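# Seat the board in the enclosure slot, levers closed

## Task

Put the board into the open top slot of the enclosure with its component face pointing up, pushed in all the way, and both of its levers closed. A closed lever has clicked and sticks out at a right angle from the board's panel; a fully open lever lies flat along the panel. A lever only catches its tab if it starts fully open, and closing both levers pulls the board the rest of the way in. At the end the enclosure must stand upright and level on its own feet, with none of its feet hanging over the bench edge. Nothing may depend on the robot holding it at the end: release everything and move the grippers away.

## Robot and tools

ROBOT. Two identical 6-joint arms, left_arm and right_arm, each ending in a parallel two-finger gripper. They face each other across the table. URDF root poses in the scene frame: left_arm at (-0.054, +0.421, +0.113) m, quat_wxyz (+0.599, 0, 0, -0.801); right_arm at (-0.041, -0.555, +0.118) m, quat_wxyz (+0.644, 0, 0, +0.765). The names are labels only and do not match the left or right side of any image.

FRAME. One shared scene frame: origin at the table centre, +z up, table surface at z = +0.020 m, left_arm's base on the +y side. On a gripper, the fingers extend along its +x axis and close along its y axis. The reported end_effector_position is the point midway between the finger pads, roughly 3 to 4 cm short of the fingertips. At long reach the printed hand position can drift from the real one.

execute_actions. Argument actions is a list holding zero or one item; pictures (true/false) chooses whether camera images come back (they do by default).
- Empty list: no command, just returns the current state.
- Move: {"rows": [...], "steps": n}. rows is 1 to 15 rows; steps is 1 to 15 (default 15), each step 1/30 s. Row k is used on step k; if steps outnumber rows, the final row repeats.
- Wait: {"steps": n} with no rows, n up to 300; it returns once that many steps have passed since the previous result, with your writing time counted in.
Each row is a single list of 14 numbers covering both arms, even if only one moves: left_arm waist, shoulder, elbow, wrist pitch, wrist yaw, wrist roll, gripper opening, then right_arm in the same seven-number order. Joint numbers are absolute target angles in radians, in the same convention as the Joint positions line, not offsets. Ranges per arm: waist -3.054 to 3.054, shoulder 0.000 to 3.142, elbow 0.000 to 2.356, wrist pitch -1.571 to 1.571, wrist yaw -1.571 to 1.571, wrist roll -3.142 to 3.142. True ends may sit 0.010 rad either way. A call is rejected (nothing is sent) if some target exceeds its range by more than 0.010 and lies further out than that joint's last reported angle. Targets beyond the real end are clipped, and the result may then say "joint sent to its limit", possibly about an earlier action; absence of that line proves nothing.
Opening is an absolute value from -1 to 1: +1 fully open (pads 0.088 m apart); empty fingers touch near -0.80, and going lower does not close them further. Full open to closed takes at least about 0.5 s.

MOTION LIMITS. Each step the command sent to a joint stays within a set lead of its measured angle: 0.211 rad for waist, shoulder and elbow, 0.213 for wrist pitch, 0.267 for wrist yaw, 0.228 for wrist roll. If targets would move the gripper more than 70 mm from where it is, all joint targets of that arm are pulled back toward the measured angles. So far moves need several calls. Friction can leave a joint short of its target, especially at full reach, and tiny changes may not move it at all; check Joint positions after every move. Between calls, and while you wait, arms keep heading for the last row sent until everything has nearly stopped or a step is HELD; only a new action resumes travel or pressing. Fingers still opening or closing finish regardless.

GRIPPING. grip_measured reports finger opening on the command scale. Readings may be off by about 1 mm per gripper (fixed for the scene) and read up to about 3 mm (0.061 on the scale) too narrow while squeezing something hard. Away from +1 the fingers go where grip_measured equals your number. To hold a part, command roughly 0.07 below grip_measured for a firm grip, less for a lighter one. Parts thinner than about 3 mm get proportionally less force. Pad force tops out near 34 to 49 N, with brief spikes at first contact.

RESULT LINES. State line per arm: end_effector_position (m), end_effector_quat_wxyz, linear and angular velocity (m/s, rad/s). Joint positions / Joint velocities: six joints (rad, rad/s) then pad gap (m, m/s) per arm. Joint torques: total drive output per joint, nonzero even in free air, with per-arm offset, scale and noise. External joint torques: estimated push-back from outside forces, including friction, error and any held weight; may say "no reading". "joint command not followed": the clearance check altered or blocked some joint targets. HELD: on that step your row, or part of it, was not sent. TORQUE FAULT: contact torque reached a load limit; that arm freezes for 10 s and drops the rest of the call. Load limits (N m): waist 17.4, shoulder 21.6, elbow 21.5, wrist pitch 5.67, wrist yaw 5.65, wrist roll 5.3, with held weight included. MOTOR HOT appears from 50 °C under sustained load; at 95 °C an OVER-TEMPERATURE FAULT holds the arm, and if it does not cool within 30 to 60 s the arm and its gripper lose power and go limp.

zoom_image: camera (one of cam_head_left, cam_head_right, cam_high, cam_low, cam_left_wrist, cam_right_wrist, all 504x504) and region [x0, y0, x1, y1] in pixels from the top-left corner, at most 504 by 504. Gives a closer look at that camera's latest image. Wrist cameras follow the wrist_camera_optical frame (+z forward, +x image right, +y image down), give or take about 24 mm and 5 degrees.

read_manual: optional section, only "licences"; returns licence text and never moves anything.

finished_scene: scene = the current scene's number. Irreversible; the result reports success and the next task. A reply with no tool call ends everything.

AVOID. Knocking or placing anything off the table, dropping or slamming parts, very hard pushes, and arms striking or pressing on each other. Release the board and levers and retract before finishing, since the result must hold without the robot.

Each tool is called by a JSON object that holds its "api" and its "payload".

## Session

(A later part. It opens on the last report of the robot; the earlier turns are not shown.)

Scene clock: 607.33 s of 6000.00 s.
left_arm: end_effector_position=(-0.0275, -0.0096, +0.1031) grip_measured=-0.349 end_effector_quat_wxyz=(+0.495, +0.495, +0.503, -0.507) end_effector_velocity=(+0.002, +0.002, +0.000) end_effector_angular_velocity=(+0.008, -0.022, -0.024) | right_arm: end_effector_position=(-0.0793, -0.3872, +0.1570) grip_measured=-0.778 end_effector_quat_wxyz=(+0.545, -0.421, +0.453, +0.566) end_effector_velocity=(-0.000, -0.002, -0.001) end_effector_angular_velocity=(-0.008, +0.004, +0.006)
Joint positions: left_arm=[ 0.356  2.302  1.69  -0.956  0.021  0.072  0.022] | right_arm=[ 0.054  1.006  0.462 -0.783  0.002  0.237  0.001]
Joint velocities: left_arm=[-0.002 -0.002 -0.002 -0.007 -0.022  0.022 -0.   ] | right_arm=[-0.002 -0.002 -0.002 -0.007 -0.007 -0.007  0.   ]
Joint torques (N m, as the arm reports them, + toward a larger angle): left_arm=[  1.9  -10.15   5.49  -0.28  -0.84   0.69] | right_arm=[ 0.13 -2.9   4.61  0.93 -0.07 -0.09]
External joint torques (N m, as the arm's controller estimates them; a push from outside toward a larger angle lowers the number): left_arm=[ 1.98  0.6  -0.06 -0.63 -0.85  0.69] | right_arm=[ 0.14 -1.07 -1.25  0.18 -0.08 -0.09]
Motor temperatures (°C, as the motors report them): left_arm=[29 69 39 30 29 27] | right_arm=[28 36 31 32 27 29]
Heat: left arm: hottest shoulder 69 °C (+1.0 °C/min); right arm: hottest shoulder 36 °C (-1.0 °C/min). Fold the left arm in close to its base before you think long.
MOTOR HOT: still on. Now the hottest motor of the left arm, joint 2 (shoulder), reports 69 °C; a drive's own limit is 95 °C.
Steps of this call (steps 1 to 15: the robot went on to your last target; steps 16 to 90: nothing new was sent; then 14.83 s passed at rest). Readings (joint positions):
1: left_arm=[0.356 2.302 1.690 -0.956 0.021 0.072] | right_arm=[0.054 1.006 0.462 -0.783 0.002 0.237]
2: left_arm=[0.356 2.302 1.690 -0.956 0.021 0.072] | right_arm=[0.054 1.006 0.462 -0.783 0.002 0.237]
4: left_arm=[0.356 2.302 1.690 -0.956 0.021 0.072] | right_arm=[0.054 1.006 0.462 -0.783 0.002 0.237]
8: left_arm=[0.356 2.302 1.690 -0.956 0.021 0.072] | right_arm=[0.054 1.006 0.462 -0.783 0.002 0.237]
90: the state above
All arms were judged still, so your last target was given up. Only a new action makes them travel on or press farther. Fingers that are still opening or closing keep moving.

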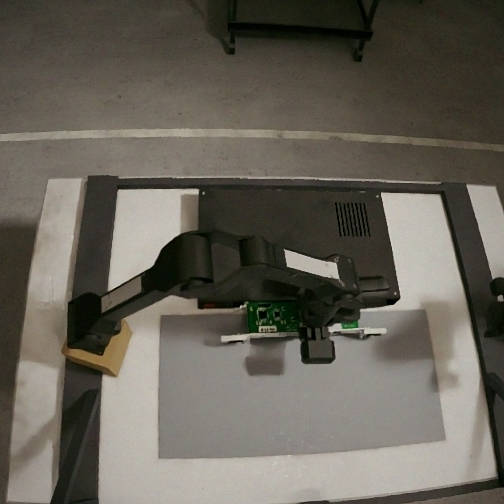

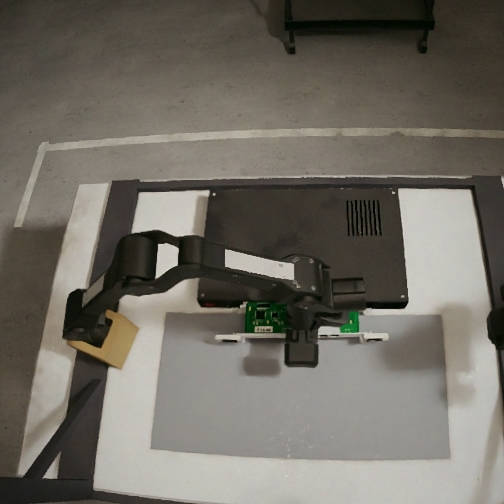

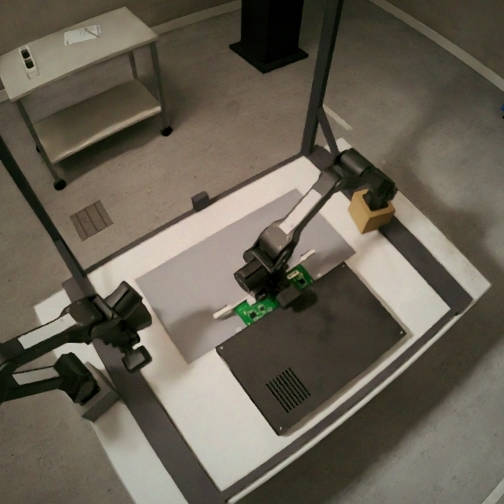

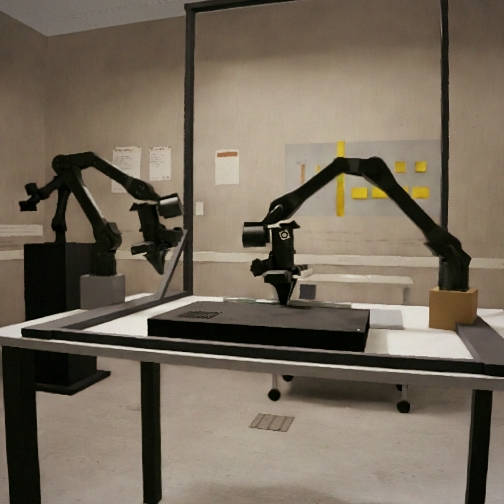

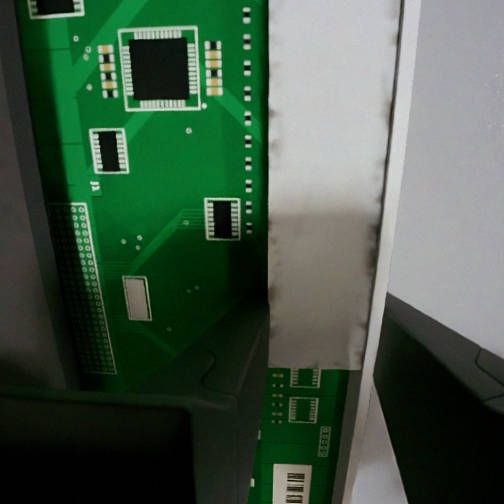

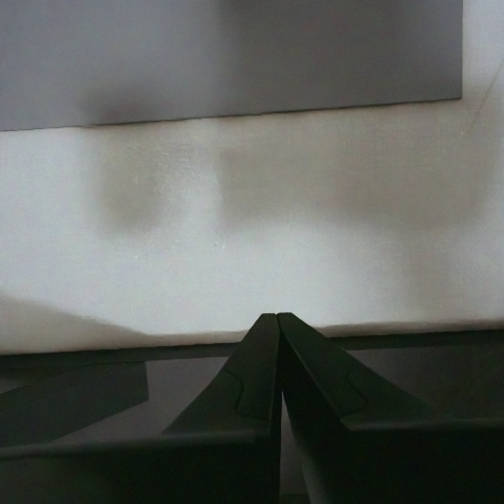

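{"api": "execute_actions", "payload": {"actions": [{"rows":[[0.35,2.295,1.70,-0.965,-0.02,0.07,-0.46,0.057,1.0,0.45,-0.78,0,0.234,-0.8],[0.35,2.29,1.70,-0.97,-0.03,0.07,-0.46,0.057,1.0,0.45,-0.78,0,0.234,-0.8],[0.35,2.285,1.70,-0.975,-0.04,0.07,-0.46,0.057,1.0,0.45,-0.78,0,0.234,-0.8]],"steps":15}], "pictures": false}}

{"api": "execute_actions", "payload": {"actions": [{"rows":[[0.36,2.285,1.70,-0.975,-0.04,0.075,-0.46,0.057,1.0,0.45,-0.78,0,0.234,-0.8],[0.365,2.285,1.70,-0.975,-0.04,0.08,-0.46,0.057,1.0,0.45,-0.78,0,0.234,-0.8],[0.37,2.285,1.70,-0.975,-0.04,0.085,-0.46,0.057,1.0,0.45,-0.78,0,0.234,-0.8],[0.375,2.285,1.70,-0.975,-0.04,0.09,-0.46,0.057,1.0,0.45,-0.78,0,0.234,-0.8],[0.38,2.285,1.70,-0.975,-0.04,0.095,-0.46,0.057,1.0,0.45,-0.78,0,0.234,-0.8]],"steps":15}], "pictures": false}}

Scene clock: 620.40 s of 6000.00 s.
left_arm: end_effector_position=(-0.0260, -0.0090, +0.1034) grip_measured=-0.349 end_effector_quat_wxyz=(+0.501, +0.508, +0.493, -0.499) end_effector_velocity=(+0.000, +0.001, +0.002) end_effector_angular_velocity=(+0.003, -0.007, +0.005) | right_arm: end_effector_position=(-0.0793, -0.3872, +0.1570) grip_measured=-0.778 end_effector_quat_wxyz=(+0.545, -0.421, +0.453, +0.566) end_effector_velocity=(-0.000, -0.002, -0.001) end_effector_angular_velocity=(-0.008, +0.000, +0.021)
Joint positions: left_arm=[ 0.346  2.302  1.691 -0.96  -0.017  0.073  0.022] | right_arm=[ 0.054  1.006  0.462 -0.783  0.002  0.237  0.001]
Joint velocities: left_arm=[-0.002 -0.002  0.002 -0.007 -0.007 -0.007 -0.   ] | right_arm=[-0.002 -0.002 -0.002 -0.007 -0.007 -0.022 -0.   ]
Joint torques (N m, as the arm reports them, + toward a larger angle): left_arm=[  0.4  -13.54   5.71  -1.21  -0.95  -0.1 ] | right_arm=[ 0.13 -2.92  4.63  0.93 -0.07 -0.09]
External joint torques (N m, as the arm's controller estimates them; a push from outside toward a larger angle lowers the number): left_arm=[ 0.41 -2.76  0.15 -1.55 -0.94 -0.1 ] | right_arm=[ 0.13 -1.08 -1.27  0.18 -0.08 -0.09]
Motor temperatures (°C, as the motors report them): left_arm=[29 67 40 29 29 28] | right_arm=[28 36 31 32 27 29]
Heat: left arm: hottest shoulder 67 °C (-3.0 °C/min); right arm: hottest shoulder 36 °C (-1.0 °C/min). Fold the left arm in close to its base before you think long.
MOTOR HOT: still on. Now the hottest motor of the left arm, joint 2 (shoulder), reports 67 °C; a drive's own limit is 95 °C.
Steps of this call (steps 1 to 90: nothing new was sent; then 9.57 s passed at rest; steps 91 to 105: all 15 steps of this action). Readings (joint positions):
91: left_arm=[0.355 2.302 1.690 -0.956 0.019 0.072] | right_arm=[0.054 1.006 0.462 -0.783 0.002 0.237]
92: left_arm=[0.352 2.302 1.690 -0.957 0.010 0.072] | right_arm=[0.054 1.006 0.462 -0.783 0.002 0.237]
94: left_arm=[0.349 2.302 1.691 -0.961 -0.011 0.073] | right_arm=[0.054 1.006 0.462 -0.783 0.002 0.237]
98: left_arm=[0.347 2.302 1.691 -0.960 -0.015 0.073] | right_arm=[0.054 1.006 0.462 -0.783 0.002 0.237]
105: the state above

Scene clock: 620.90 s of 6000.00 s.
left_arm: end_effector_position=(-0.0233, -0.0085, +0.1034) grip_measured=-0.349 end_effector_quat_wxyz=(+0.497, +0.507, +0.494, -0.502) end_effector_velocity=(+0.000, +0.001, +0.002) end_effector_angular_velocity=(+0.003, -0.007, +0.020) | right_arm: end_effector_position=(-0.0793, -0.3872, +0.1570) grip_measured=-0.778 end_effector_quat_wxyz=(+0.545, -0.421, +0.453, +0.566) end_effector_velocity=(+0.001, -0.002, -0.001) end_effector_angular_velocity=(-0.008, +0.004, +0.002)
Joint positions: left_arm=[ 0.355  2.302  1.691 -0.962 -0.009  0.087  0.022] | right_arm=[ 0.054  1.006  0.462 -0.783  0.002  0.237  0.001]
Joint velocities: left_arm=[-0.002 -0.002  0.002 -0.007 -0.007 -0.022 -0.   ] | right_arm=[-0.007 -0.002 -0.002 -0.007 -0.007 -0.007 -0.   ]
Joint torques (N m, as the arm reports them, + toward a larger angle): left_arm=[  2.4  -13.54   5.67  -1.14  -1.3    0.31] | right_arm=[ 0.14 -2.92  4.62  0.93 -0.07 -0.08]
External joint torques (N m, as the arm's controller estimates them; a push from outside toward a larger angle lowers the number): left_arm=[ 2.38 -2.76  0.09 -1.49 -1.29  0.31] | right_arm=[ 0.16 -1.09 -1.25  0.19 -0.08 -0.08]
Motor temperatures (°C, as the motors report them): left_arm=[29 67 40 29 29 28] | right_arm=[28 36 31 32 27 29]
Heat: left arm: hottest shoulder 67 °C (-3.0 °C/min); right arm: hottest shoulder 36 °C (-1.0 °C/min). Fold the left arm in close to its base before you think long.
MOTOR HOT: still on. Now the hottest motor of the left arm, joint 2 (shoulder), reports 67 °C; a drive's own limit is 95 °C.
Steps of this call (steps 1 to 15: all 15 steps of this action). Readings (joint positions):
1: left_arm=[0.346 2.302 1.691 -0.960 -0.017 0.073] | right_arm=[0.054 1.006 0.462 -0.783 0.002 0.237]
2: left_arm=[0.346 2.302 1.691 -0.960 -0.017 0.073] | right_arm=[0.054 1.006 0.462 -0.783 0.002 0.237]
4: left_arm=[0.347 2.302 1.691 -0.961 -0.015 0.074] | right_arm=[0.054 1.006 0.462 -0.783 0.002 0.237]
8: left_arm=[0.353 2.302 1.691 -0.962 -0.009 0.083] | right_arm=[0.054 1.006 0.462 -0.783 0.002 0.237]
15: the state above

{"api": "execute_actions", "payload": {"actions": [{"rows":[[0.352,2.302,1.691,-0.96,-0.01,0.075,-0.46,0.057,1.0,0.45,-0.78,0,0.234,-0.8],[0.352,2.302,1.691,-0.96,-0.01,0.075,-0.4,0.057,1.0,0.45,-0.78,0,0.234,-0.8],[0.352,2.302,1.691,-0.96,-0.01,0.075,-0.34,0.057,1.0,0.45,-0.78,0,0.234,-0.8],[0.352,2.302,1.691,-0.96,-0.01,0.075,-0.28,0.057,1.0,0.45,-0.78,0,0.234,-0.8],[0.352,2.302,1.691,-0.96,-0.01,0.075,-0.2,0.057,1.0,0.45,-0.78,0,0.234,-0.8]],"steps":15}]}}

{"api": "zoom_image", "payload": {"camera": "cam_head_right", "region": [190,270,420,380]}}

Scene clock: 629.80 s of 6000.00 s.
left_arm: end_effector_position=(-0.0238, -0.0087, +0.1034) grip_measured=-0.206 end_effector_quat_wxyz=(+0.499, +0.506, +0.495, -0.501) end_effector_velocity=(-0.000, +0.005, +0.000) end_effector_angular_velocity=(+0.022, -0.006, +0.020) | right_arm: end_effector_position=(-0.0793, -0.3872, +0.1570) grip_measured=-0.778 end_effector_quat_wxyz=(+0.545, -0.421, +0.453, +0.566) end_effector_velocity=(-0.000, +0.001, +0.000) end_effector_angular_velocity=(+0.006, +0.007, +0.002)
Joint positions: left_arm=[ 0.354  2.302  1.691 -0.961 -0.009  0.08   0.029] | right_arm=[ 0.054  1.006  0.462 -0.783  0.002  0.237  0.001]
Joint velocities: left_arm=[-0.002 -0.002 -0.002 -0.022 -0.007 -0.022  0.002] | right_arm=[-0.007 -0.002 -0.002  0.007 -0.007 -0.007  0.   ]
Joint torques (N m, as the arm reports them, + toward a larger angle): left_arm=[ -0.21 -11.61   4.71   0.11  -0.07  -0.19] | right_arm=[ 0.13 -2.92  4.62  0.93 -0.07 -0.09]
External joint torques (N m, as the arm's controller estimates them; a push from outside toward a larger angle lowers the number): left_arm=[-0.27 -0.8  -0.85 -0.23 -0.05 -0.19] | right_arm=[ 0.14 -1.1  -1.26  0.17 -0.08 -0.09]
Motor temperatures (°C, as the motors report them): left_arm=[29 70 40 30 29 28] | right_arm=[28 36 31 32 27 29]
Heat: left arm: hottest shoulder 70 °C (-1.0 °C/min); right arm: hottest shoulder 36 °C (-1.0 °C/min). Fold the left arm in close to its base before you think long.
MOTOR HOT: still on. Now the hottest motor of the left arm, joint 2 (shoulder), reports 70 °C; a drive's own limit is 95 °C.
Steps of this call (steps 1 to 15: the robot went on to your last target; steps 16 to 90: nothing new was sent; then 5.40 s passed at rest; steps 91 to 105: all 15 steps of this action). Readings (joint positions):
91: left_arm=[0.355 2.302 1.691 -0.961 -0.008 0.087] | right_arm=[0.054 1.006 0.462 -0.783 0.002 0.237]
92: left_arm=[0.355 2.302 1.691 -0.961 -0.009 0.087] | right_arm=[0.054 1.006 0.462 -0.783 0.002 0.237]
94: left_arm=[0.355 2.302 1.691 -0.960 -0.009 0.084] | right_arm=[0.054 1.006 0.462 -0.783 0.002 0.237]
98: left_arm=[0.354 2.302 1.691 -0.961 -0.009 0.081] | right_arm=[0.054 1.006 0.462 -0.783 0.002 0.237]
105: the state above

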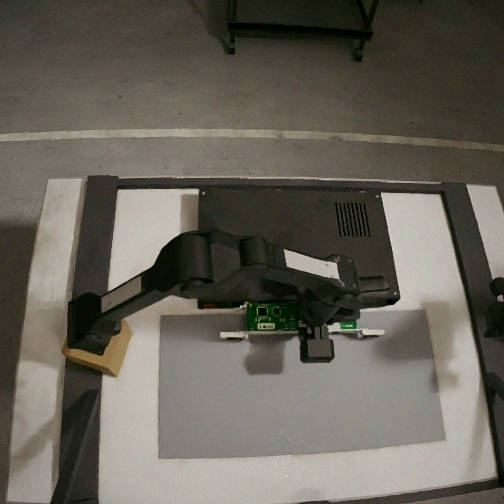

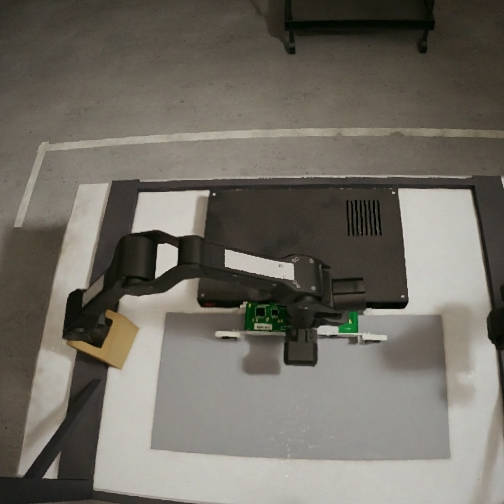

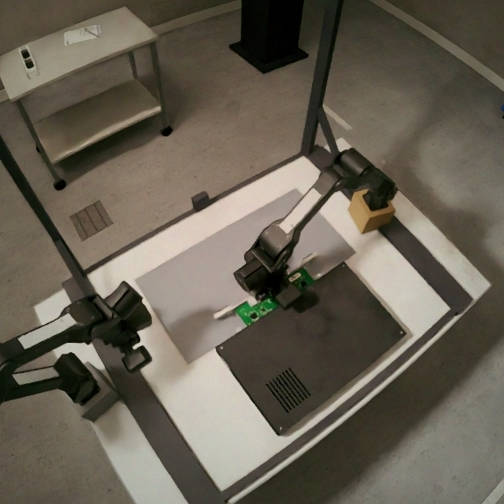

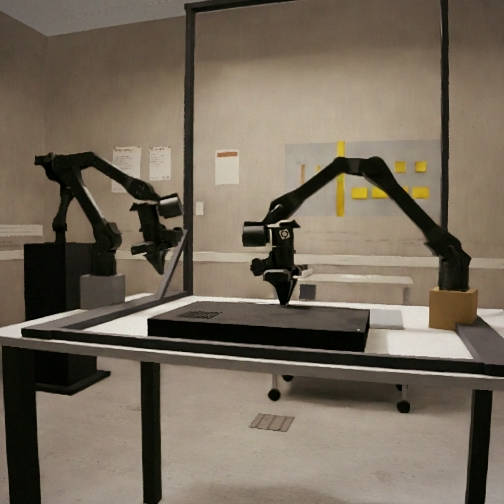

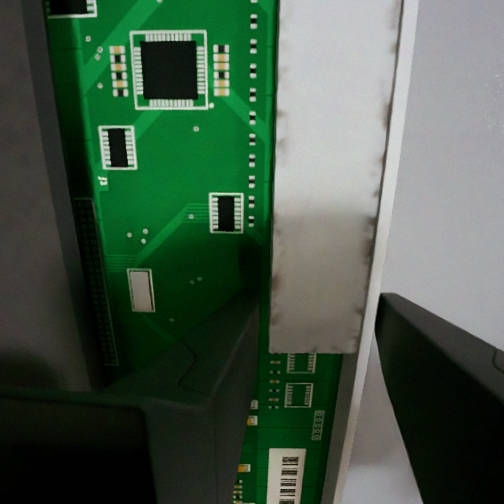

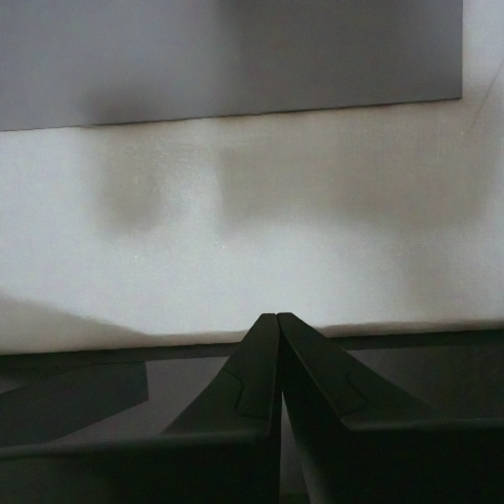

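Region (190, 270, 420, 380) of cam_head_right's 504x504 image, scaled by 2.191, with more detail than that image has; it fills the top 241 rows of this view, and the rest is white.

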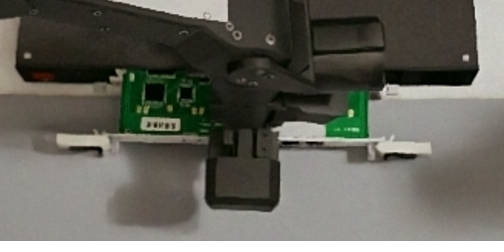

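{"api": "execute_actions", "payload": {"actions": [{"rows":[[0.36,2.315,1.69,-0.95,-0.01,0.07,-0.2,0.057,1.0,0.45,-0.78,0,0.234,-0.8],[0.365,2.32,1.69,-0.945,-0.01,0.07,-0.2,0.057,1.0,0.45,-0.78,0,0.234,-0.8],[0.37,2.32,1.69,-0.945,-0.015,0.075,-0.2,0.057,1.0,0.45,-0.78,0,0.234,-0.8],[0.375,2.32,1.69,-0.945,-0.02,0.08,-0.2,0.057,1.0,0.45,-0.78,0,0.234,-0.8],[0.38,2.32,1.69,-0.945,-0.02,0.085,-0.2,0.057,1.0,0.45,-0.78,0,0.234,-0.8],[0.385,2.32,1.69,-0.945,-0.025,0.09,-0.2,0.057,1.0,0.45,-0.78,0,0.234,-0.8],[0.39,2.32,1.69,-0.945,-0.03,0.095,-0.2,0.057,1.0,0.45,-0.78,0,0.234,-0.8]],"steps":15}]}}

Scene clock: 639.17 s of 6000.00 s.
left_arm: end_effector_position=(-0.0207, -0.0113, +0.1034) grip_measured=-0.202 end_effector_quat_wxyz=(+0.501, +0.501, +0.493, -0.505) end_effector_velocity=(-0.005, +0.005, +0.000) end_effector_angular_velocity=(+0.021, +0.009, -0.000) | right_arm: end_effector_position=(-0.0793, -0.3872, +0.1570) grip_measured=-0.778 end_effector_quat_wxyz=(+0.545, -0.421, +0.453, +0.566) end_effector_velocity=(-0.000, -0.002, -0.001) end_effector_angular_velocity=(-0.009, +0.007, -0.008)
Joint positions: left_arm=[ 0.363  2.302  1.691 -0.948 -0.003  0.089  0.029] | right_arm=[ 0.054  1.006  0.462 -0.783  0.002  0.237  0.001]
Joint velocities: left_arm=[-0.007 -0.002 -0.002 -0.022  0.007 -0.007  0.   ] | right_arm=[-0.002 -0.002 -0.002 -0.007 -0.007  0.007 -0.   ]
Joint torques (N m, as the arm reports them, + toward a larger angle): left_arm=[ 2.63 -9.6   4.64  0.32 -1.11  0.21] | right_arm=[ 0.13 -2.92  4.62  0.94 -0.07 -0.09]
External joint torques (N m, as the arm's controller estimates them; a push from outside toward a larger angle lowers the number): left_arm=[ 2.7   1.2  -0.94 -0.04 -1.1   0.21] | right_arm=[ 0.13 -1.1  -1.22  0.2  -0.08 -0.09]
Motor temperatures (°C, as the motors report them): left_arm=[29 70 40 29 29 27] | right_arm=[28 36 31 32 27 29]
Heat: left arm: hottest shoulder 70 °C (-2.0 °C/min); right arm: hottest shoulder 36 °C (-1.0 °C/min). Fold the left arm in close to its base before you think long.
MOTOR HOT: still on. Now the hottest motor of the left arm, joint 2 (shoulder), reports 70 °C; a drive's own limit is 95 °C.
Steps of this call (steps 1 to 15: the robot went on to your last target; steps 16 to 90: nothing new was sent; then 5.87 s passed at rest; steps 91 to 105: all 15 steps of this action). Readings (joint positions):
91: left_arm=[0.354 2.302 1.691 -0.960 -0.009 0.079] | right_arm=[0.054 1.006 0.462 -0.783 0.002 0.237]
92: left_arm=[0.355 2.302 1.691 -0.956 -0.009 0.078] | right_arm=[0.054 1.006 0.462 -0.783 0.002 0.237]
94: left_arm=[0.358 2.302 1.691 -0.951 -0.009 0.078] | right_arm=[0.054 1.006 0.462 -0.783 0.002 0.237]
98: left_arm=[0.363 2.302 1.691 -0.948 -0.003 0.083] | right_arm=[0.054 1.006 0.462 -0.783 0.002 0.237]
105: the state above

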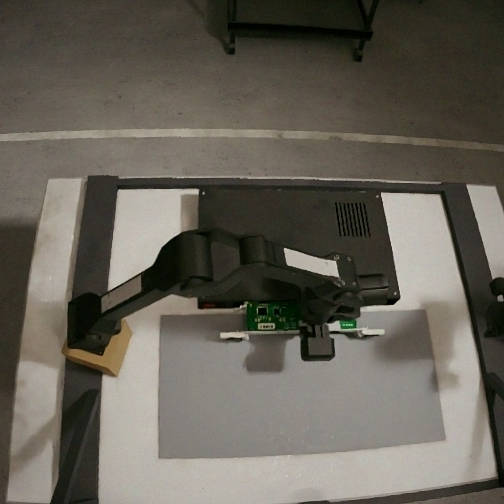

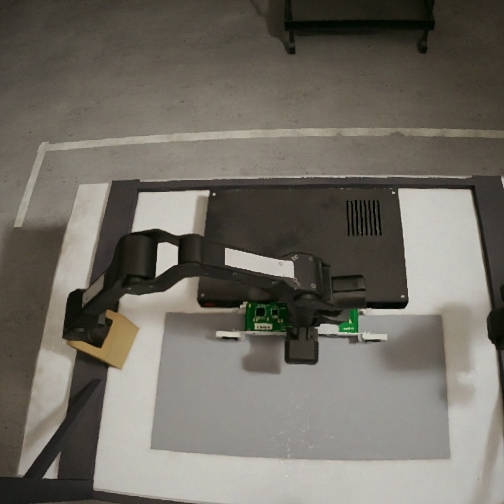

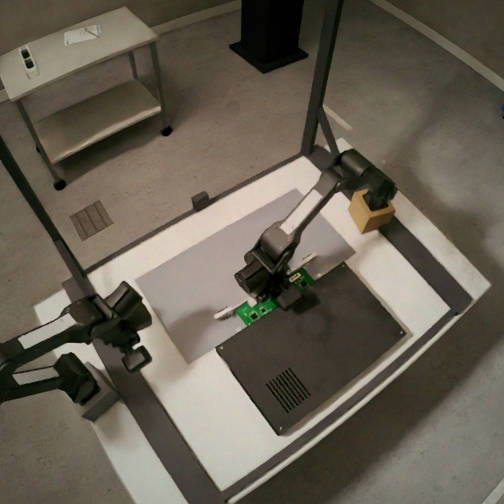

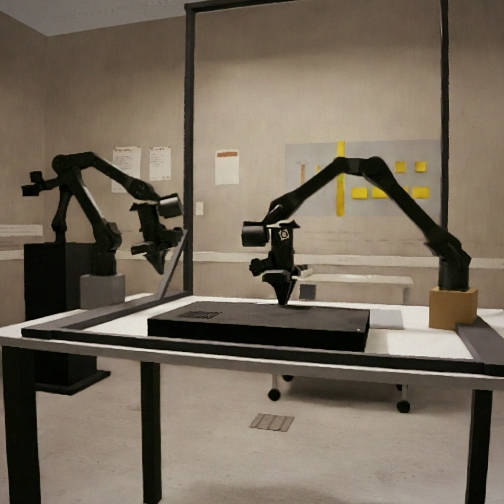

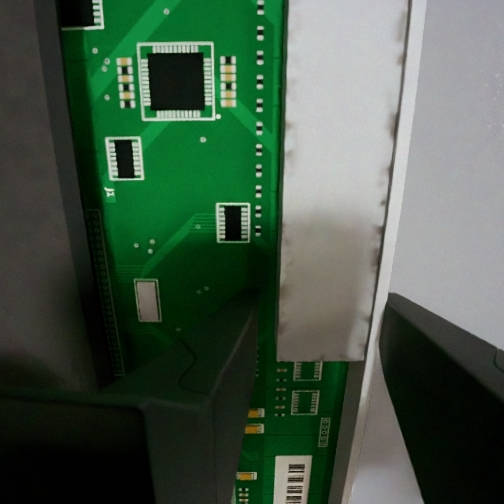

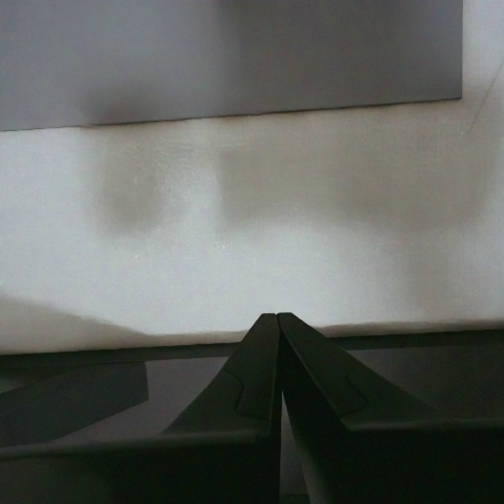

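{"api": "execute_actions", "payload": {"actions": [{"rows":[[0.352,2.335,1.675,-0.95,-0.005,0.07,-0.2,0.057,1.0,0.45,-0.78,0,0.234,-0.8]],"steps":15}], "pictures": false}}

Scene clock: 646.23 s of 6000.00 s.
left_arm: end_effector_position=(-0.0232, -0.0084, +0.0962) grip_measured=-0.202 end_effector_quat_wxyz=(+0.498, +0.506, +0.499, -0.497) end_effector_velocity=(-0.004, -0.002, +0.002) end_effector_angular_velocity=(-0.013, +0.006, +0.000) | right_arm: end_effector_position=(-0.0793, -0.3872, +0.1570) grip_measured=-0.778 end_effector_quat_wxyz=(+0.545, -0.421, +0.453, +0.566) end_effector_velocity=(+0.001, -0.008, -0.002) end_effector_angular_velocity=(-0.031, -0.005, +0.021)
Joint positions: left_arm=[ 0.356  2.317  1.687 -0.949 -0.008  0.075  0.029] | right_arm=[ 0.054  1.006  0.462 -0.783  0.002  0.237  0.001]
Joint velocities: left_arm=[-0.007 -0.007 -0.002  0.007  0.007 -0.007 -0.001] | right_arm=[-0.002 -0.007 -0.002 -0.037 -0.007 -0.022 -0.   ]
Joint torques (N m, as the arm reports them, + toward a larger angle): left_arm=[-0.36 -9.67  3.44 -0.12  0.13 -0.2 ] | right_arm=[ 0.13 -2.92  4.63  0.94 -0.07 -0.08]
External joint torques (N m, as the arm's controller estimates them; a push from outside toward a larger angle lowers the number): left_arm=[-0.28  1.16 -2.08 -0.46  0.13 -0.2 ] | right_arm=[ 0.13 -1.08 -1.2   0.22 -0.08 -0.08]
Motor temperatures (°C, as the motors report them): left_arm=[29 68 40 29 29 27] | right_arm=[28 36 31 32 27 29]
Heat: left arm: hottest shoulder 68 °C (-5.0 °C/min); right arm: hottest shoulder 36 °C (-1.0 °C/min). Fold the left arm in close to its base before you think long.
MOTOR HOT: still on. Now the hottest motor of the left arm, joint 2 (shoulder), reports 68 °C; a drive's own limit is 95 °C.
Steps of this call (steps 1 to 15: the robot went on to your last target; steps 16 to 90: nothing new was sent; then 3.57 s passed at rest; steps 91 to 105: all 15 steps of this action). Readings (joint positions):
91: left_arm=[0.362 2.304 1.691 -0.948 -0.003 0.090] | right_arm=[0.054 1.006 0.462 -0.783 0.002 0.237]
92: left_arm=[0.360 2.305 1.691 -0.948 -0.007 0.087] | right_arm=[0.054 1.006 0.462 -0.783 0.002 0.237]
94: left_arm=[0.358 2.310 1.690 -0.948 -0.009 0.081] | right_arm=[0.054 1.006 0.462 -0.783 0.002 0.237]
98: left_arm=[0.357 2.317 1.687 -0.948 -0.009 0.077] | right_arm=[0.054 1.006 0.462 -0.783 0.002 0.237]
105: the state above

{"api": "execute_actions", "payload": {"actions": [{"rows":[[0.354,2.317,1.687,-0.94,-0.005,0.07,-0.3,0.057,1.0,0.45,-0.78,0,0.234,-0.8],[0.354,2.317,1.687,-0.94,-0.005,0.07,-0.38,0.057,1.0,0.45,-0.78,0,0.234,-0.8],[0.354,2.317,1.687,-0.94,-0.005,0.07,-0.46,0.057,1.0,0.45,-0.78,0,0.234,-0.8]],"steps":12}], "pictures": false}}

{"api": "execute_actions", "payload": {"actions": [{"rows":[[0.354,2.305,1.70,-0.945,-0.005,0.07,-0.46,0.057,1.0,0.45,-0.78,0,0.234,-0.8],[0.354,2.295,1.705,-0.95,-0.005,0.07,-0.46,0.057,1.0,0.45,-0.78,0,0.234,-0.8],[0.354,2.285,1.705,-0.95,-0.005,0.07,-0.46,0.057,1.0,0.45,-0.78,0,0.234,-0.8]],"steps":12}], "pictures": false}}

{"api": "execute_actions", "payload": {"actions": [{"rows":[[0.36,2.285,1.705,-0.95,-0.01,0.075,-0.46,0.057,1.0,0.45,-0.78,0,0.234,-0.8],[0.365,2.285,1.705,-0.95,-0.01,0.08,-0.46,0.057,1.0,0.45,-0.78,0,0.234,-0.8],[0.37,2.285,1.705,-0.95,-0.015,0.08,-0.46,0.057,1.0,0.45,-0.78,0,0.234,-0.8],[0.375,2.285,1.705,-0.95,-0.02,0.085,-0.46,0.057,1.0,0.45,-0.78,0,0.234,-0.8],[0.38,2.285,1.705,-0.95,-0.02,0.085,-0.46,0.057,1.0,0.45,-0.78,0,0.234,-0.8],[0.385,2.285,1.705,-0.95,-0.025,0.09,-0.46,0.057,1.0,0.45,-0.78,0,0.234,-0.8]],"steps":15}]}}

Scene clock: 661.63 s of 6000.00 s.
left_arm: end_effector_position=(-0.0235, -0.0091, +0.0962) grip_measured=-0.346 end_effector_quat_wxyz=(+0.499, +0.505, +0.498, -0.498) end_effector_velocity=(-0.000, +0.007, -0.001) end_effector_angular_velocity=(+0.028, -0.020, -0.000) | right_arm: end_effector_position=(-0.0793, -0.3872, +0.1570) grip_measured=-0.778 end_effector_quat_wxyz=(+0.545, -0.421, +0.453, +0.566) end_effector_velocity=(-0.001, +0.001, +0.000) end_effector_angular_velocity=(+0.006, +0.007, +0.006)
Joint positions: left_arm=[ 0.355  2.317  1.687 -0.946 -0.008  0.074  0.022] | right_arm=[ 0.054  1.006  0.462 -0.783  0.002  0.237  0.001]
Joint velocities: left_arm=[-0.007 -0.002 -0.007 -0.022 -0.022 -0.007 -0.   ] | right_arm=[-0.002 -0.002 -0.002  0.007 -0.007 -0.007 -0.   ]
Joint torques (N m, as the arm reports them, + toward a larger angle): left_arm=[ -0.1  -11.68   4.67   0.5    0.14  -0.15] | right_arm=[ 0.14 -2.93  4.63  0.93 -0.07 -0.09]
External joint torques (N m, as the arm's controller estimates them; a push from outside toward a larger angle lowers the number): left_arm=[-0.05 -0.93 -0.78  0.18  0.14 -0.15] | right_arm=[ 0.14 -1.09 -1.25  0.17 -0.08 -0.09]
Motor temperatures (°C, as the motors report them): left_arm=[28 66 38 29 28 27] | right_arm=[28 36 31 32 27 29]
Heat: left arm: hottest shoulder 66 °C (-4.1 °C/min); right arm: hottest shoulder 36 °C (+0.0 °C/min). Fold the left arm in close to its base before you think long.
MOTOR HOT: still on. Now the hottest motor of the left arm, joint 2 (shoulder), reports 66 °C; a drive's own limit is 95 °C.
Steps of this call (steps 1 to 15: the robot went on to your last target; steps 16 to 90: nothing new was sent; then 12.00 s passed at rest; steps 91 to 102: all 12 steps of this action). Readings (joint positions):
91: left_arm=[0.355 2.317 1.687 -0.949 -0.008 0.075] | right_arm=[0.054 1.006 0.462 -0.783 0.002 0.237]
92: left_arm=[0.355 2.317 1.687 -0.948 -0.008 0.075] | right_arm=[0.054 1.006 0.462 -0.783 0.002 0.237]
94: left_arm=[0.355 2.317 1.687 -0.947 -0.008 0.074] | right_arm=[0.054 1.006 0.462 -0.783 0.002 0.237]
98: left_arm=[0.355 2.317 1.687 -0.946 -0.008 0.074] | right_arm=[0.054 1.006 0.462 -0.783 0.002 0.237]
102: the state above

Scene clock: 662.03 s of 6000.00 s.
left_arm: end_effector_position=(-0.0236, -0.0101, +0.0991) grip_measured=-0.346 end_effector_quat_wxyz=(+0.501, +0.503, +0.496, -0.500) end_effector_velocity=(-0.004, +0.002, +0.000) end_effector_angular_velocity=(+0.007, +0.008, -0.000) | right_arm: end_effector_position=(-0.0793, -0.3872, +0.1570) grip_measured=-0.778 end_effector_quat_wxyz=(+0.545, -0.421, +0.453, +0.566) end_effector_velocity=(+0.002, -0.000, -0.001) end_effector_angular_velocity=(+0.005, -0.012, +0.017)
Joint positions: left_arm=[ 0.355  2.311  1.689 -0.947 -0.007  0.074  0.022] | right_arm=[ 0.054  1.006  0.462 -0.783  0.002  0.237  0.001]
Joint velocities: left_arm=[-0.007 -0.002 -0.002 -0.007  0.007 -0.007 -0.   ] | right_arm=[-0.002 -0.002 -0.007  0.007  0.007 -0.022 -0.   ]
Joint torques (N m, as the arm reports them, + toward a larger angle): left_arm=[ -0.11 -14.63   6.35  -0.2    0.1   -0.15] | right_arm=[ 0.12 -2.91  4.62  0.93 -0.08 -0.08]
External joint torques (N m, as the arm's controller estimates them; a push from outside toward a larger angle lowers the number): left_arm=[ 0.03 -3.91  0.85 -0.54  0.1  -0.15] | right_arm=[ 0.12 -1.08 -1.21  0.2  -0.08 -0.08]
Motor temperatures (°C, as the motors report them): left_arm=[28 66 38 29 28 27] | right_arm=[28 36 31 32 27 29]
Heat: left arm: hottest shoulder 66 °C (-4.0 °C/min); right arm: hottest shoulder 36 °C (+0.0 °C/min). Fold the left arm in close to its base before you think long.
MOTOR HOT: still on. Now the hottest motor of the left arm, joint 2 (shoulder), reports 66 °C; a drive's own limit is 95 °C.
Steps of this call (steps 1 to 12: all 12 steps of this action). Readings (joint positions):
1: left_arm=[0.355 2.317 1.687 -0.946 -0.008 0.074] | right_arm=[0.054 1.006 0.462 -0.783 0.002 0.237]
2: left_arm=[0.355 2.315 1.688 -0.946 -0.008 0.074] | right_arm=[0.054 1.006 0.462 -0.783 0.002 0.237]
4: left_arm=[0.355 2.312 1.688 -0.946 -0.008 0.074] | right_arm=[0.054 1.006 0.462 -0.783 0.002 0.237]
8: left_arm=[0.355 2.312 1.689 -0.947 -0.007 0.074] | right_arm=[0.054 1.006 0.462 -0.783 0.002 0.237]
12: the state above

Scene clock: 662.53 s of 6000.00 s.
left_arm: end_effector_position=(-0.0194, -0.0097, +0.0994) grip_measured=-0.346 end_effector_quat_wxyz=(+0.500, +0.501, +0.499, -0.501) end_effector_velocity=(-0.003, +0.007, -0.001) end_effector_angular_velocity=(+0.026, +0.009, +0.020) | right_arm: end_effector_position=(-0.0793, -0.3872, +0.1570) grip_measured=-0.778 end_effector_quat_wxyz=(+0.545, -0.421, +0.453, +0.566) end_effector_velocity=(-0.000, -0.002, -0.001) end_effector_angular_velocity=(-0.008, +0.004, +0.006)
Joint positions: left_arm=[ 0.367  2.31   1.689 -0.948 -0.002  0.082  0.022] | right_arm=[ 0.054  1.006  0.462 -0.783  0.002  0.237  0.001]
Joint velocities: left_arm=[-0.002 -0.002 -0.007 -0.022  0.007 -0.022 -0.   ] | right_arm=[-0.002 -0.002 -0.002 -0.007 -0.007 -0.007 -0.   ]
Joint torques (N m, as the arm reports them, + toward a larger angle): left_arm=[  1.8  -14.53   6.32  -0.14  -0.97   0.29] | right_arm=[ 0.14 -2.93  4.62  0.93 -0.07 -0.09]
External joint torques (N m, as the arm's controller estimates them; a push from outside toward a larger angle lowers the number): left_arm=[ 1.71 -3.8   0.84 -0.47 -0.95  0.29] | right_arm=[ 0.15 -1.1  -1.21  0.2  -0.08 -0.09]
Motor temperatures (°C, as the motors report them): left_arm=[28 66 39 29 28 27] | right_arm=[28 36 31 32 27 29]
Heat: left arm: hottest shoulder 66 °C (-3.0 °C/min); right arm: hottest shoulder 36 °C (+0.0 °C/min). Fold the left arm in close to its base before you think long.
MOTOR HOT: still on. Now the hottest motor of the left arm, joint 2 (shoulder), reports 66 °C; a drive's own limit is 95 °C.
Steps of this call (steps 1 to 15: all 15 steps of this action). Readings (joint positions):
1: left_arm=[0.355 2.311 1.689 -0.947 -0.007 0.074] | right_arm=[0.054 1.006 0.462 -0.783 0.002 0.237]
2: left_arm=[0.356 2.311 1.689 -0.947 -0.006 0.074] | right_arm=[0.054 1.006 0.462 -0.783 0.002 0.237]
4: left_arm=[0.358 2.311 1.689 -0.948 -0.006 0.074] | right_arm=[0.054 1.006 0.462 -0.783 0.002 0.237]
8: left_arm=[0.366 2.310 1.689 -0.948 -0.002 0.081] | right_arm=[0.054 1.006 0.462 -0.783 0.002 0.237]
15: the state above

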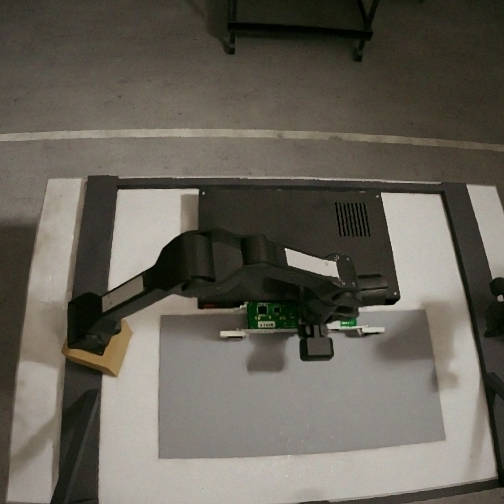

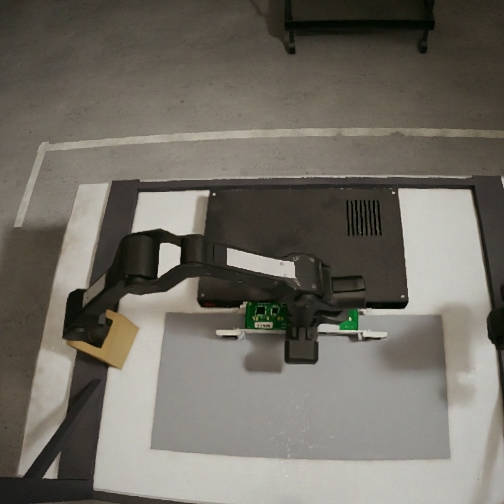

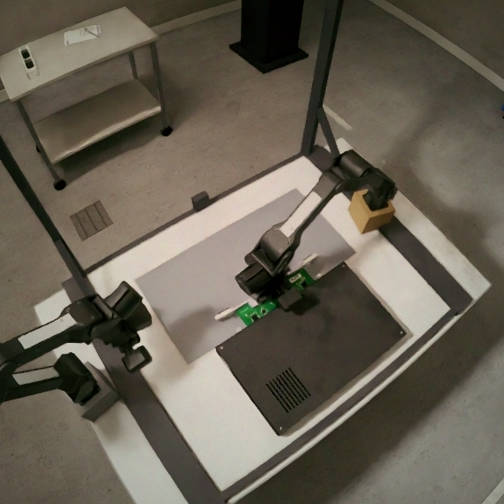

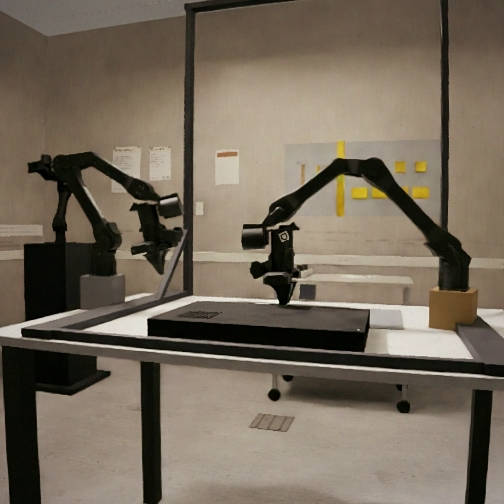

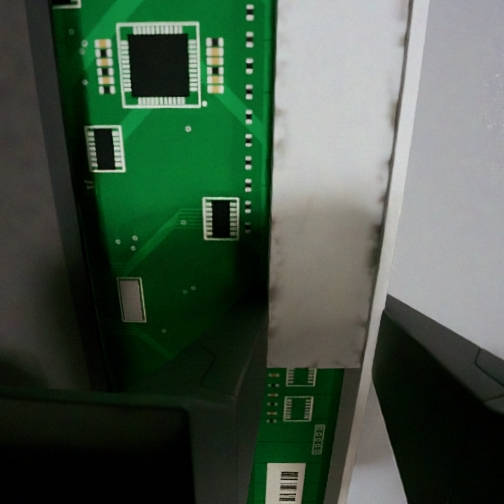

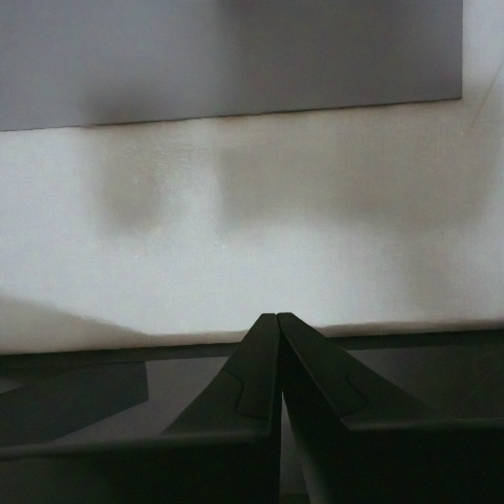

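Progress. Ease the upward load and push on.

{"api": "execute_actions", "payload": {"actions": [{"rows":[[0.385,2.3,1.695,-0.95,-0.025,0.09,-0.46,0.057,1.0,0.45,-0.78,0,0.234,-0.8],[0.39,2.3,1.695,-0.95,-0.03,0.095,-0.46,0.057,1.0,0.45,-0.78,0,0.234,-0.8],[0.395,2.3,1.695,-0.95,-0.03,0.1,-0.46,0.057,1.0,0.45,-0.78,0,0.234,-0.8],[0.40,2.3,1.695,-0.95,-0.035,0.1,-0.46,0.057,1.0,0.45,-0.78,0,0.234,-0.8],[0.405,2.3,1.695,-0.95,-0.035,0.105,-0.46,0.057,1.0,0.45,-0.78,0,0.234,-0.8]],"steps":15}], "pictures": false}}

Scene clock: 673.20 s of 6000.00 s.
left_arm: end_effector_position=(-0.0174, -0.0094, +0.0994) grip_measured=-0.346 end_effector_quat_wxyz=(+0.498, +0.501, +0.498, -0.503) end_effector_velocity=(+0.006, +0.004, -0.001) end_effector_angular_velocity=(+0.014, -0.021, +0.015) | right_arm: end_effector_position=(-0.0793, -0.3872, +0.1570) grip_measured=-0.778 end_effector_quat_wxyz=(+0.545, -0.421, +0.453, +0.566) end_effector_velocity=(+0.001, +0.001, +0.000) end_effector_angular_velocity=(+0.008, -0.004, -0.011)
Joint positions: left_arm=[ 0.372  2.31   1.689 -0.949  0.002  0.094  0.022] | right_arm=[ 0.054  1.006  0.462 -0.783  0.002  0.237  0.001]
Joint velocities: left_arm=[ 0.007 -0.002 -0.007 -0.007 -0.022 -0.007  0.   ] | right_arm=[-0.002 -0.002 -0.002  0.007  0.007  0.007 -0.   ]
Joint torques (N m, as the arm reports them, + toward a larger angle): left_arm=[  3.2  -12.86   5.29  -0.09  -1.51   0.42] | right_arm=[ 0.12 -2.91  4.62  0.93 -0.07 -0.08]
External joint torques (N m, as the arm's controller estimates them; a push from outside toward a larger angle lowers the number): left_arm=[ 3.04 -2.11 -0.23 -0.44 -1.5   0.42] | right_arm=[ 0.14 -1.07 -1.25  0.19 -0.08 -0.08]
Motor temperatures (°C, as the motors report them): left_arm=[28 71 40 29 29 27] | right_arm=[28 36 31 32 27 29]
Heat: left arm: hottest shoulder 71 °C (+3.0 °C/min); right arm: hottest shoulder 36 °C (+0.0 °C/min). Fold the left arm in close to its base before you think long.
MOTOR HOT: still on. Now the hottest motor of the left arm, joint 2 (shoulder), reports 71 °C; a drive's own limit is 95 °C.
Steps of this call (steps 1 to 15: the robot went on to your last target; steps 16 to 90: nothing new was sent; then 7.17 s passed at rest; steps 91 to 105: all 15 steps of this action). Readings (joint positions):
91: left_arm=[0.367 2.310 1.689 -0.948 -0.002 0.083] | right_arm=[0.054 1.006 0.462 -0.783 0.002 0.237]
92: left_arm=[0.367 2.310 1.689 -0.948 -0.002 0.084] | right_arm=[0.054 1.006 0.462 -0.783 0.002 0.237]
94: left_arm=[0.368 2.310 1.689 -0.948 -0.001 0.087] | right_arm=[0.054 1.006 0.462 -0.783 0.002 0.237]
98: left_arm=[0.372 2.310 1.689 -0.949 0.001 0.093] | right_arm=[0.054 1.006 0.462 -0.783 0.002 0.237]
105: the state above

{"api": "execute_actions", "payload": {"actions": [{"rows":[[0.41,2.3,1.70,-0.95,-0.045,0.09,-0.46,0.057,1.0,0.45,-0.78,0,0.234,-0.8],[0.415,2.3,1.70,-0.95,-0.05,0.09,-0.46,0.057,1.0,0.45,-0.78,0,0.234,-0.8],[0.42,2.3,1.70,-0.95,-0.055,0.095,-0.46,0.057,1.0,0.45,-0.78,0,0.234,-0.8],[0.425,2.3,1.70,-0.95,-0.06,0.095,-0.46,0.057,1.0,0.45,-0.78,0,0.234,-0.8],[0.43,2.3,1.70,-0.95,-0.06,0.1,-0.46,0.057,1.0,0.45,-0.78,0,0.234,-0.8]],"steps":15}]}}

Scene clock: 681.07 s of 6000.00 s.
left_arm: end_effector_position=(-0.0160, -0.0093, +0.0994) grip_measured=-0.346 end_effector_quat_wxyz=(+0.498, +0.501, +0.499, -0.502) end_effector_velocity=(-0.000, +0.002, +0.000) end_effector_angular_velocity=(+0.008, -0.007, -0.010) | right_arm: end_effector_position=(-0.0793, -0.3872, +0.1570) grip_measured=-0.778 end_effector_quat_wxyz=(+0.545, -0.421, +0.453, +0.566) end_effector_velocity=(+0.000, -0.005, -0.004) end_effector_angular_velocity=(-0.019, +0.005, -0.008)
Joint positions: left_arm=[ 0.376  2.31   1.689 -0.949  0.002  0.095  0.022] | right_arm=[ 0.054  1.006  0.462 -0.783  0.002  0.237  0.001]
Joint velocities: left_arm=[-0.002 -0.002 -0.002 -0.007 -0.007  0.007  0.   ] | right_arm=[-0.002 -0.002 -0.012 -0.007 -0.007  0.007 -0.   ]
Joint torques (N m, as the arm reports them, + toward a larger angle): left_arm=[  5.34 -12.86   5.83  -0.08  -2.57   0.22] | right_arm=[ 0.12 -2.91  4.63  0.93 -0.08 -0.08]
External joint torques (N m, as the arm's controller estimates them; a push from outside toward a larger angle lowers the number): left_arm=[ 5.34 -2.07  0.28 -0.44 -2.57  0.22] | right_arm=[ 0.11 -1.1  -1.15  0.22 -0.08 -0.08]
Motor temperatures (°C, as the motors report them): left_arm=[29 73 40 29 29 27] | right_arm=[28 35 31 32 27 29]
Heat: left arm: hottest shoulder 73 °C (+6.0 °C/min); right arm: hottest shoulder 35 °C (-1.0 °C/min). Fold the left arm in close to its base before you think long.
MOTOR HOT: still on. Now the hottest motor of the left arm, joint 2 (shoulder), reports 73 °C; a drive's own limit is 95 °C.
Steps of this call (steps 1 to 15: the robot went on to your last target; steps 16 to 90: nothing new was sent; then 4.37 s passed at rest; steps 91 to 105: all 15 steps of this action). Readings (joint positions):
91: left_arm=[0.372 2.310 1.689 -0.949 0.002 0.095] | right_arm=[0.054 1.006 0.462 -0.783 0.002 0.237]
92: left_arm=[0.373 2.310 1.689 -0.949 0.002 0.095] | right_arm=[0.054 1.006 0.462 -0.783 0.002 0.237]
94: left_arm=[0.374 2.310 1.689 -0.949 0.002 0.095] | right_arm=[0.054 1.006 0.462 -0.783 0.002 0.237]
98: left_arm=[0.376 2.310 1.689 -0.949 0.002 0.095] | right_arm=[0.054 1.006 0.462 -0.783 0.002 0.237]
105: the state above

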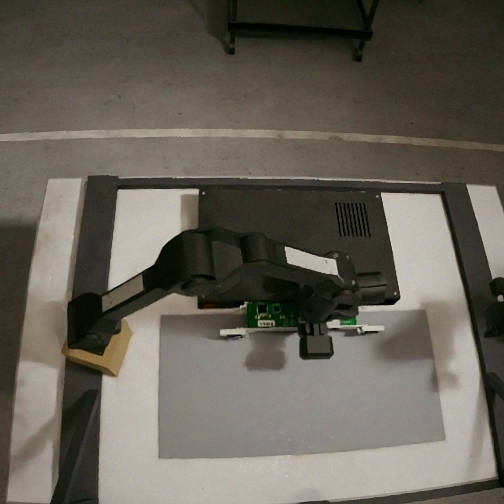

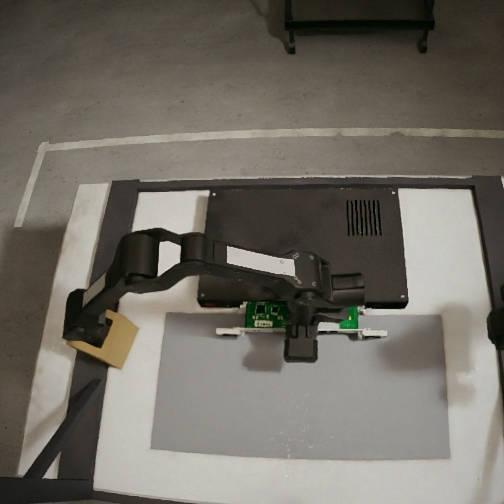

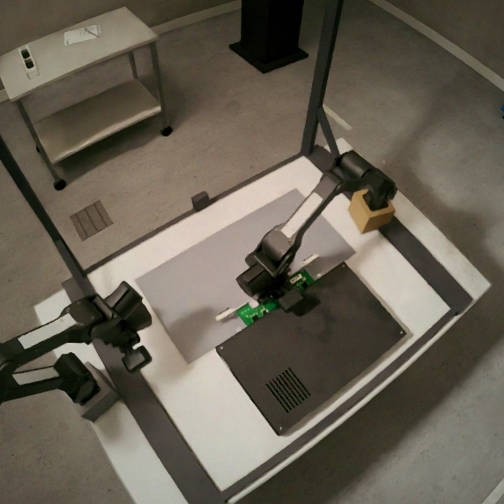

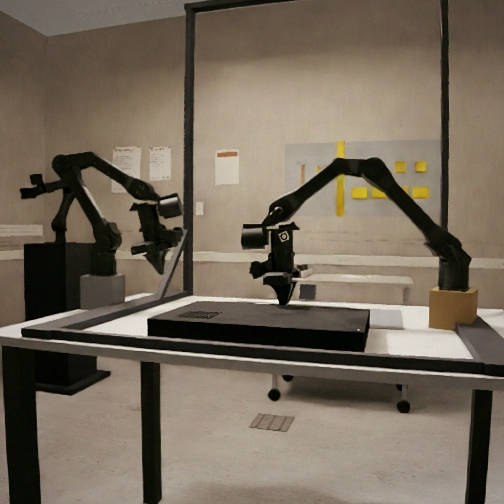

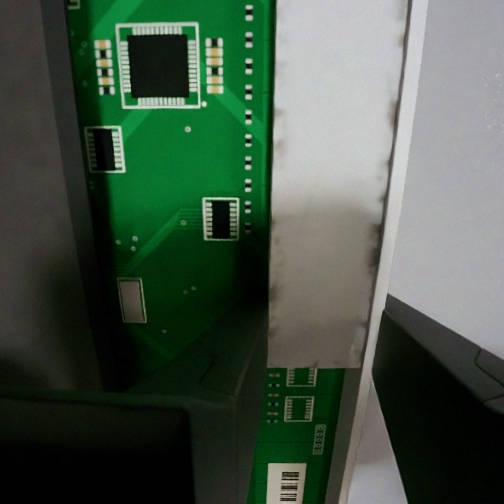

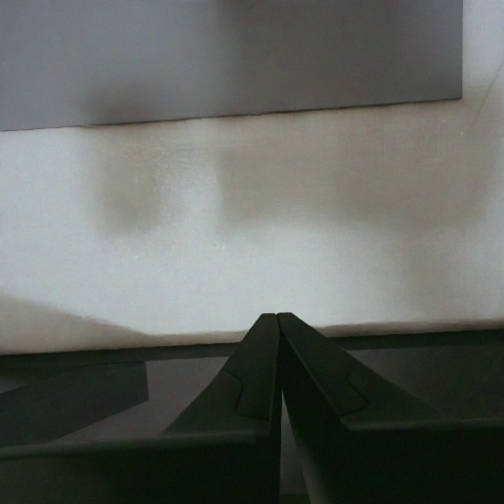

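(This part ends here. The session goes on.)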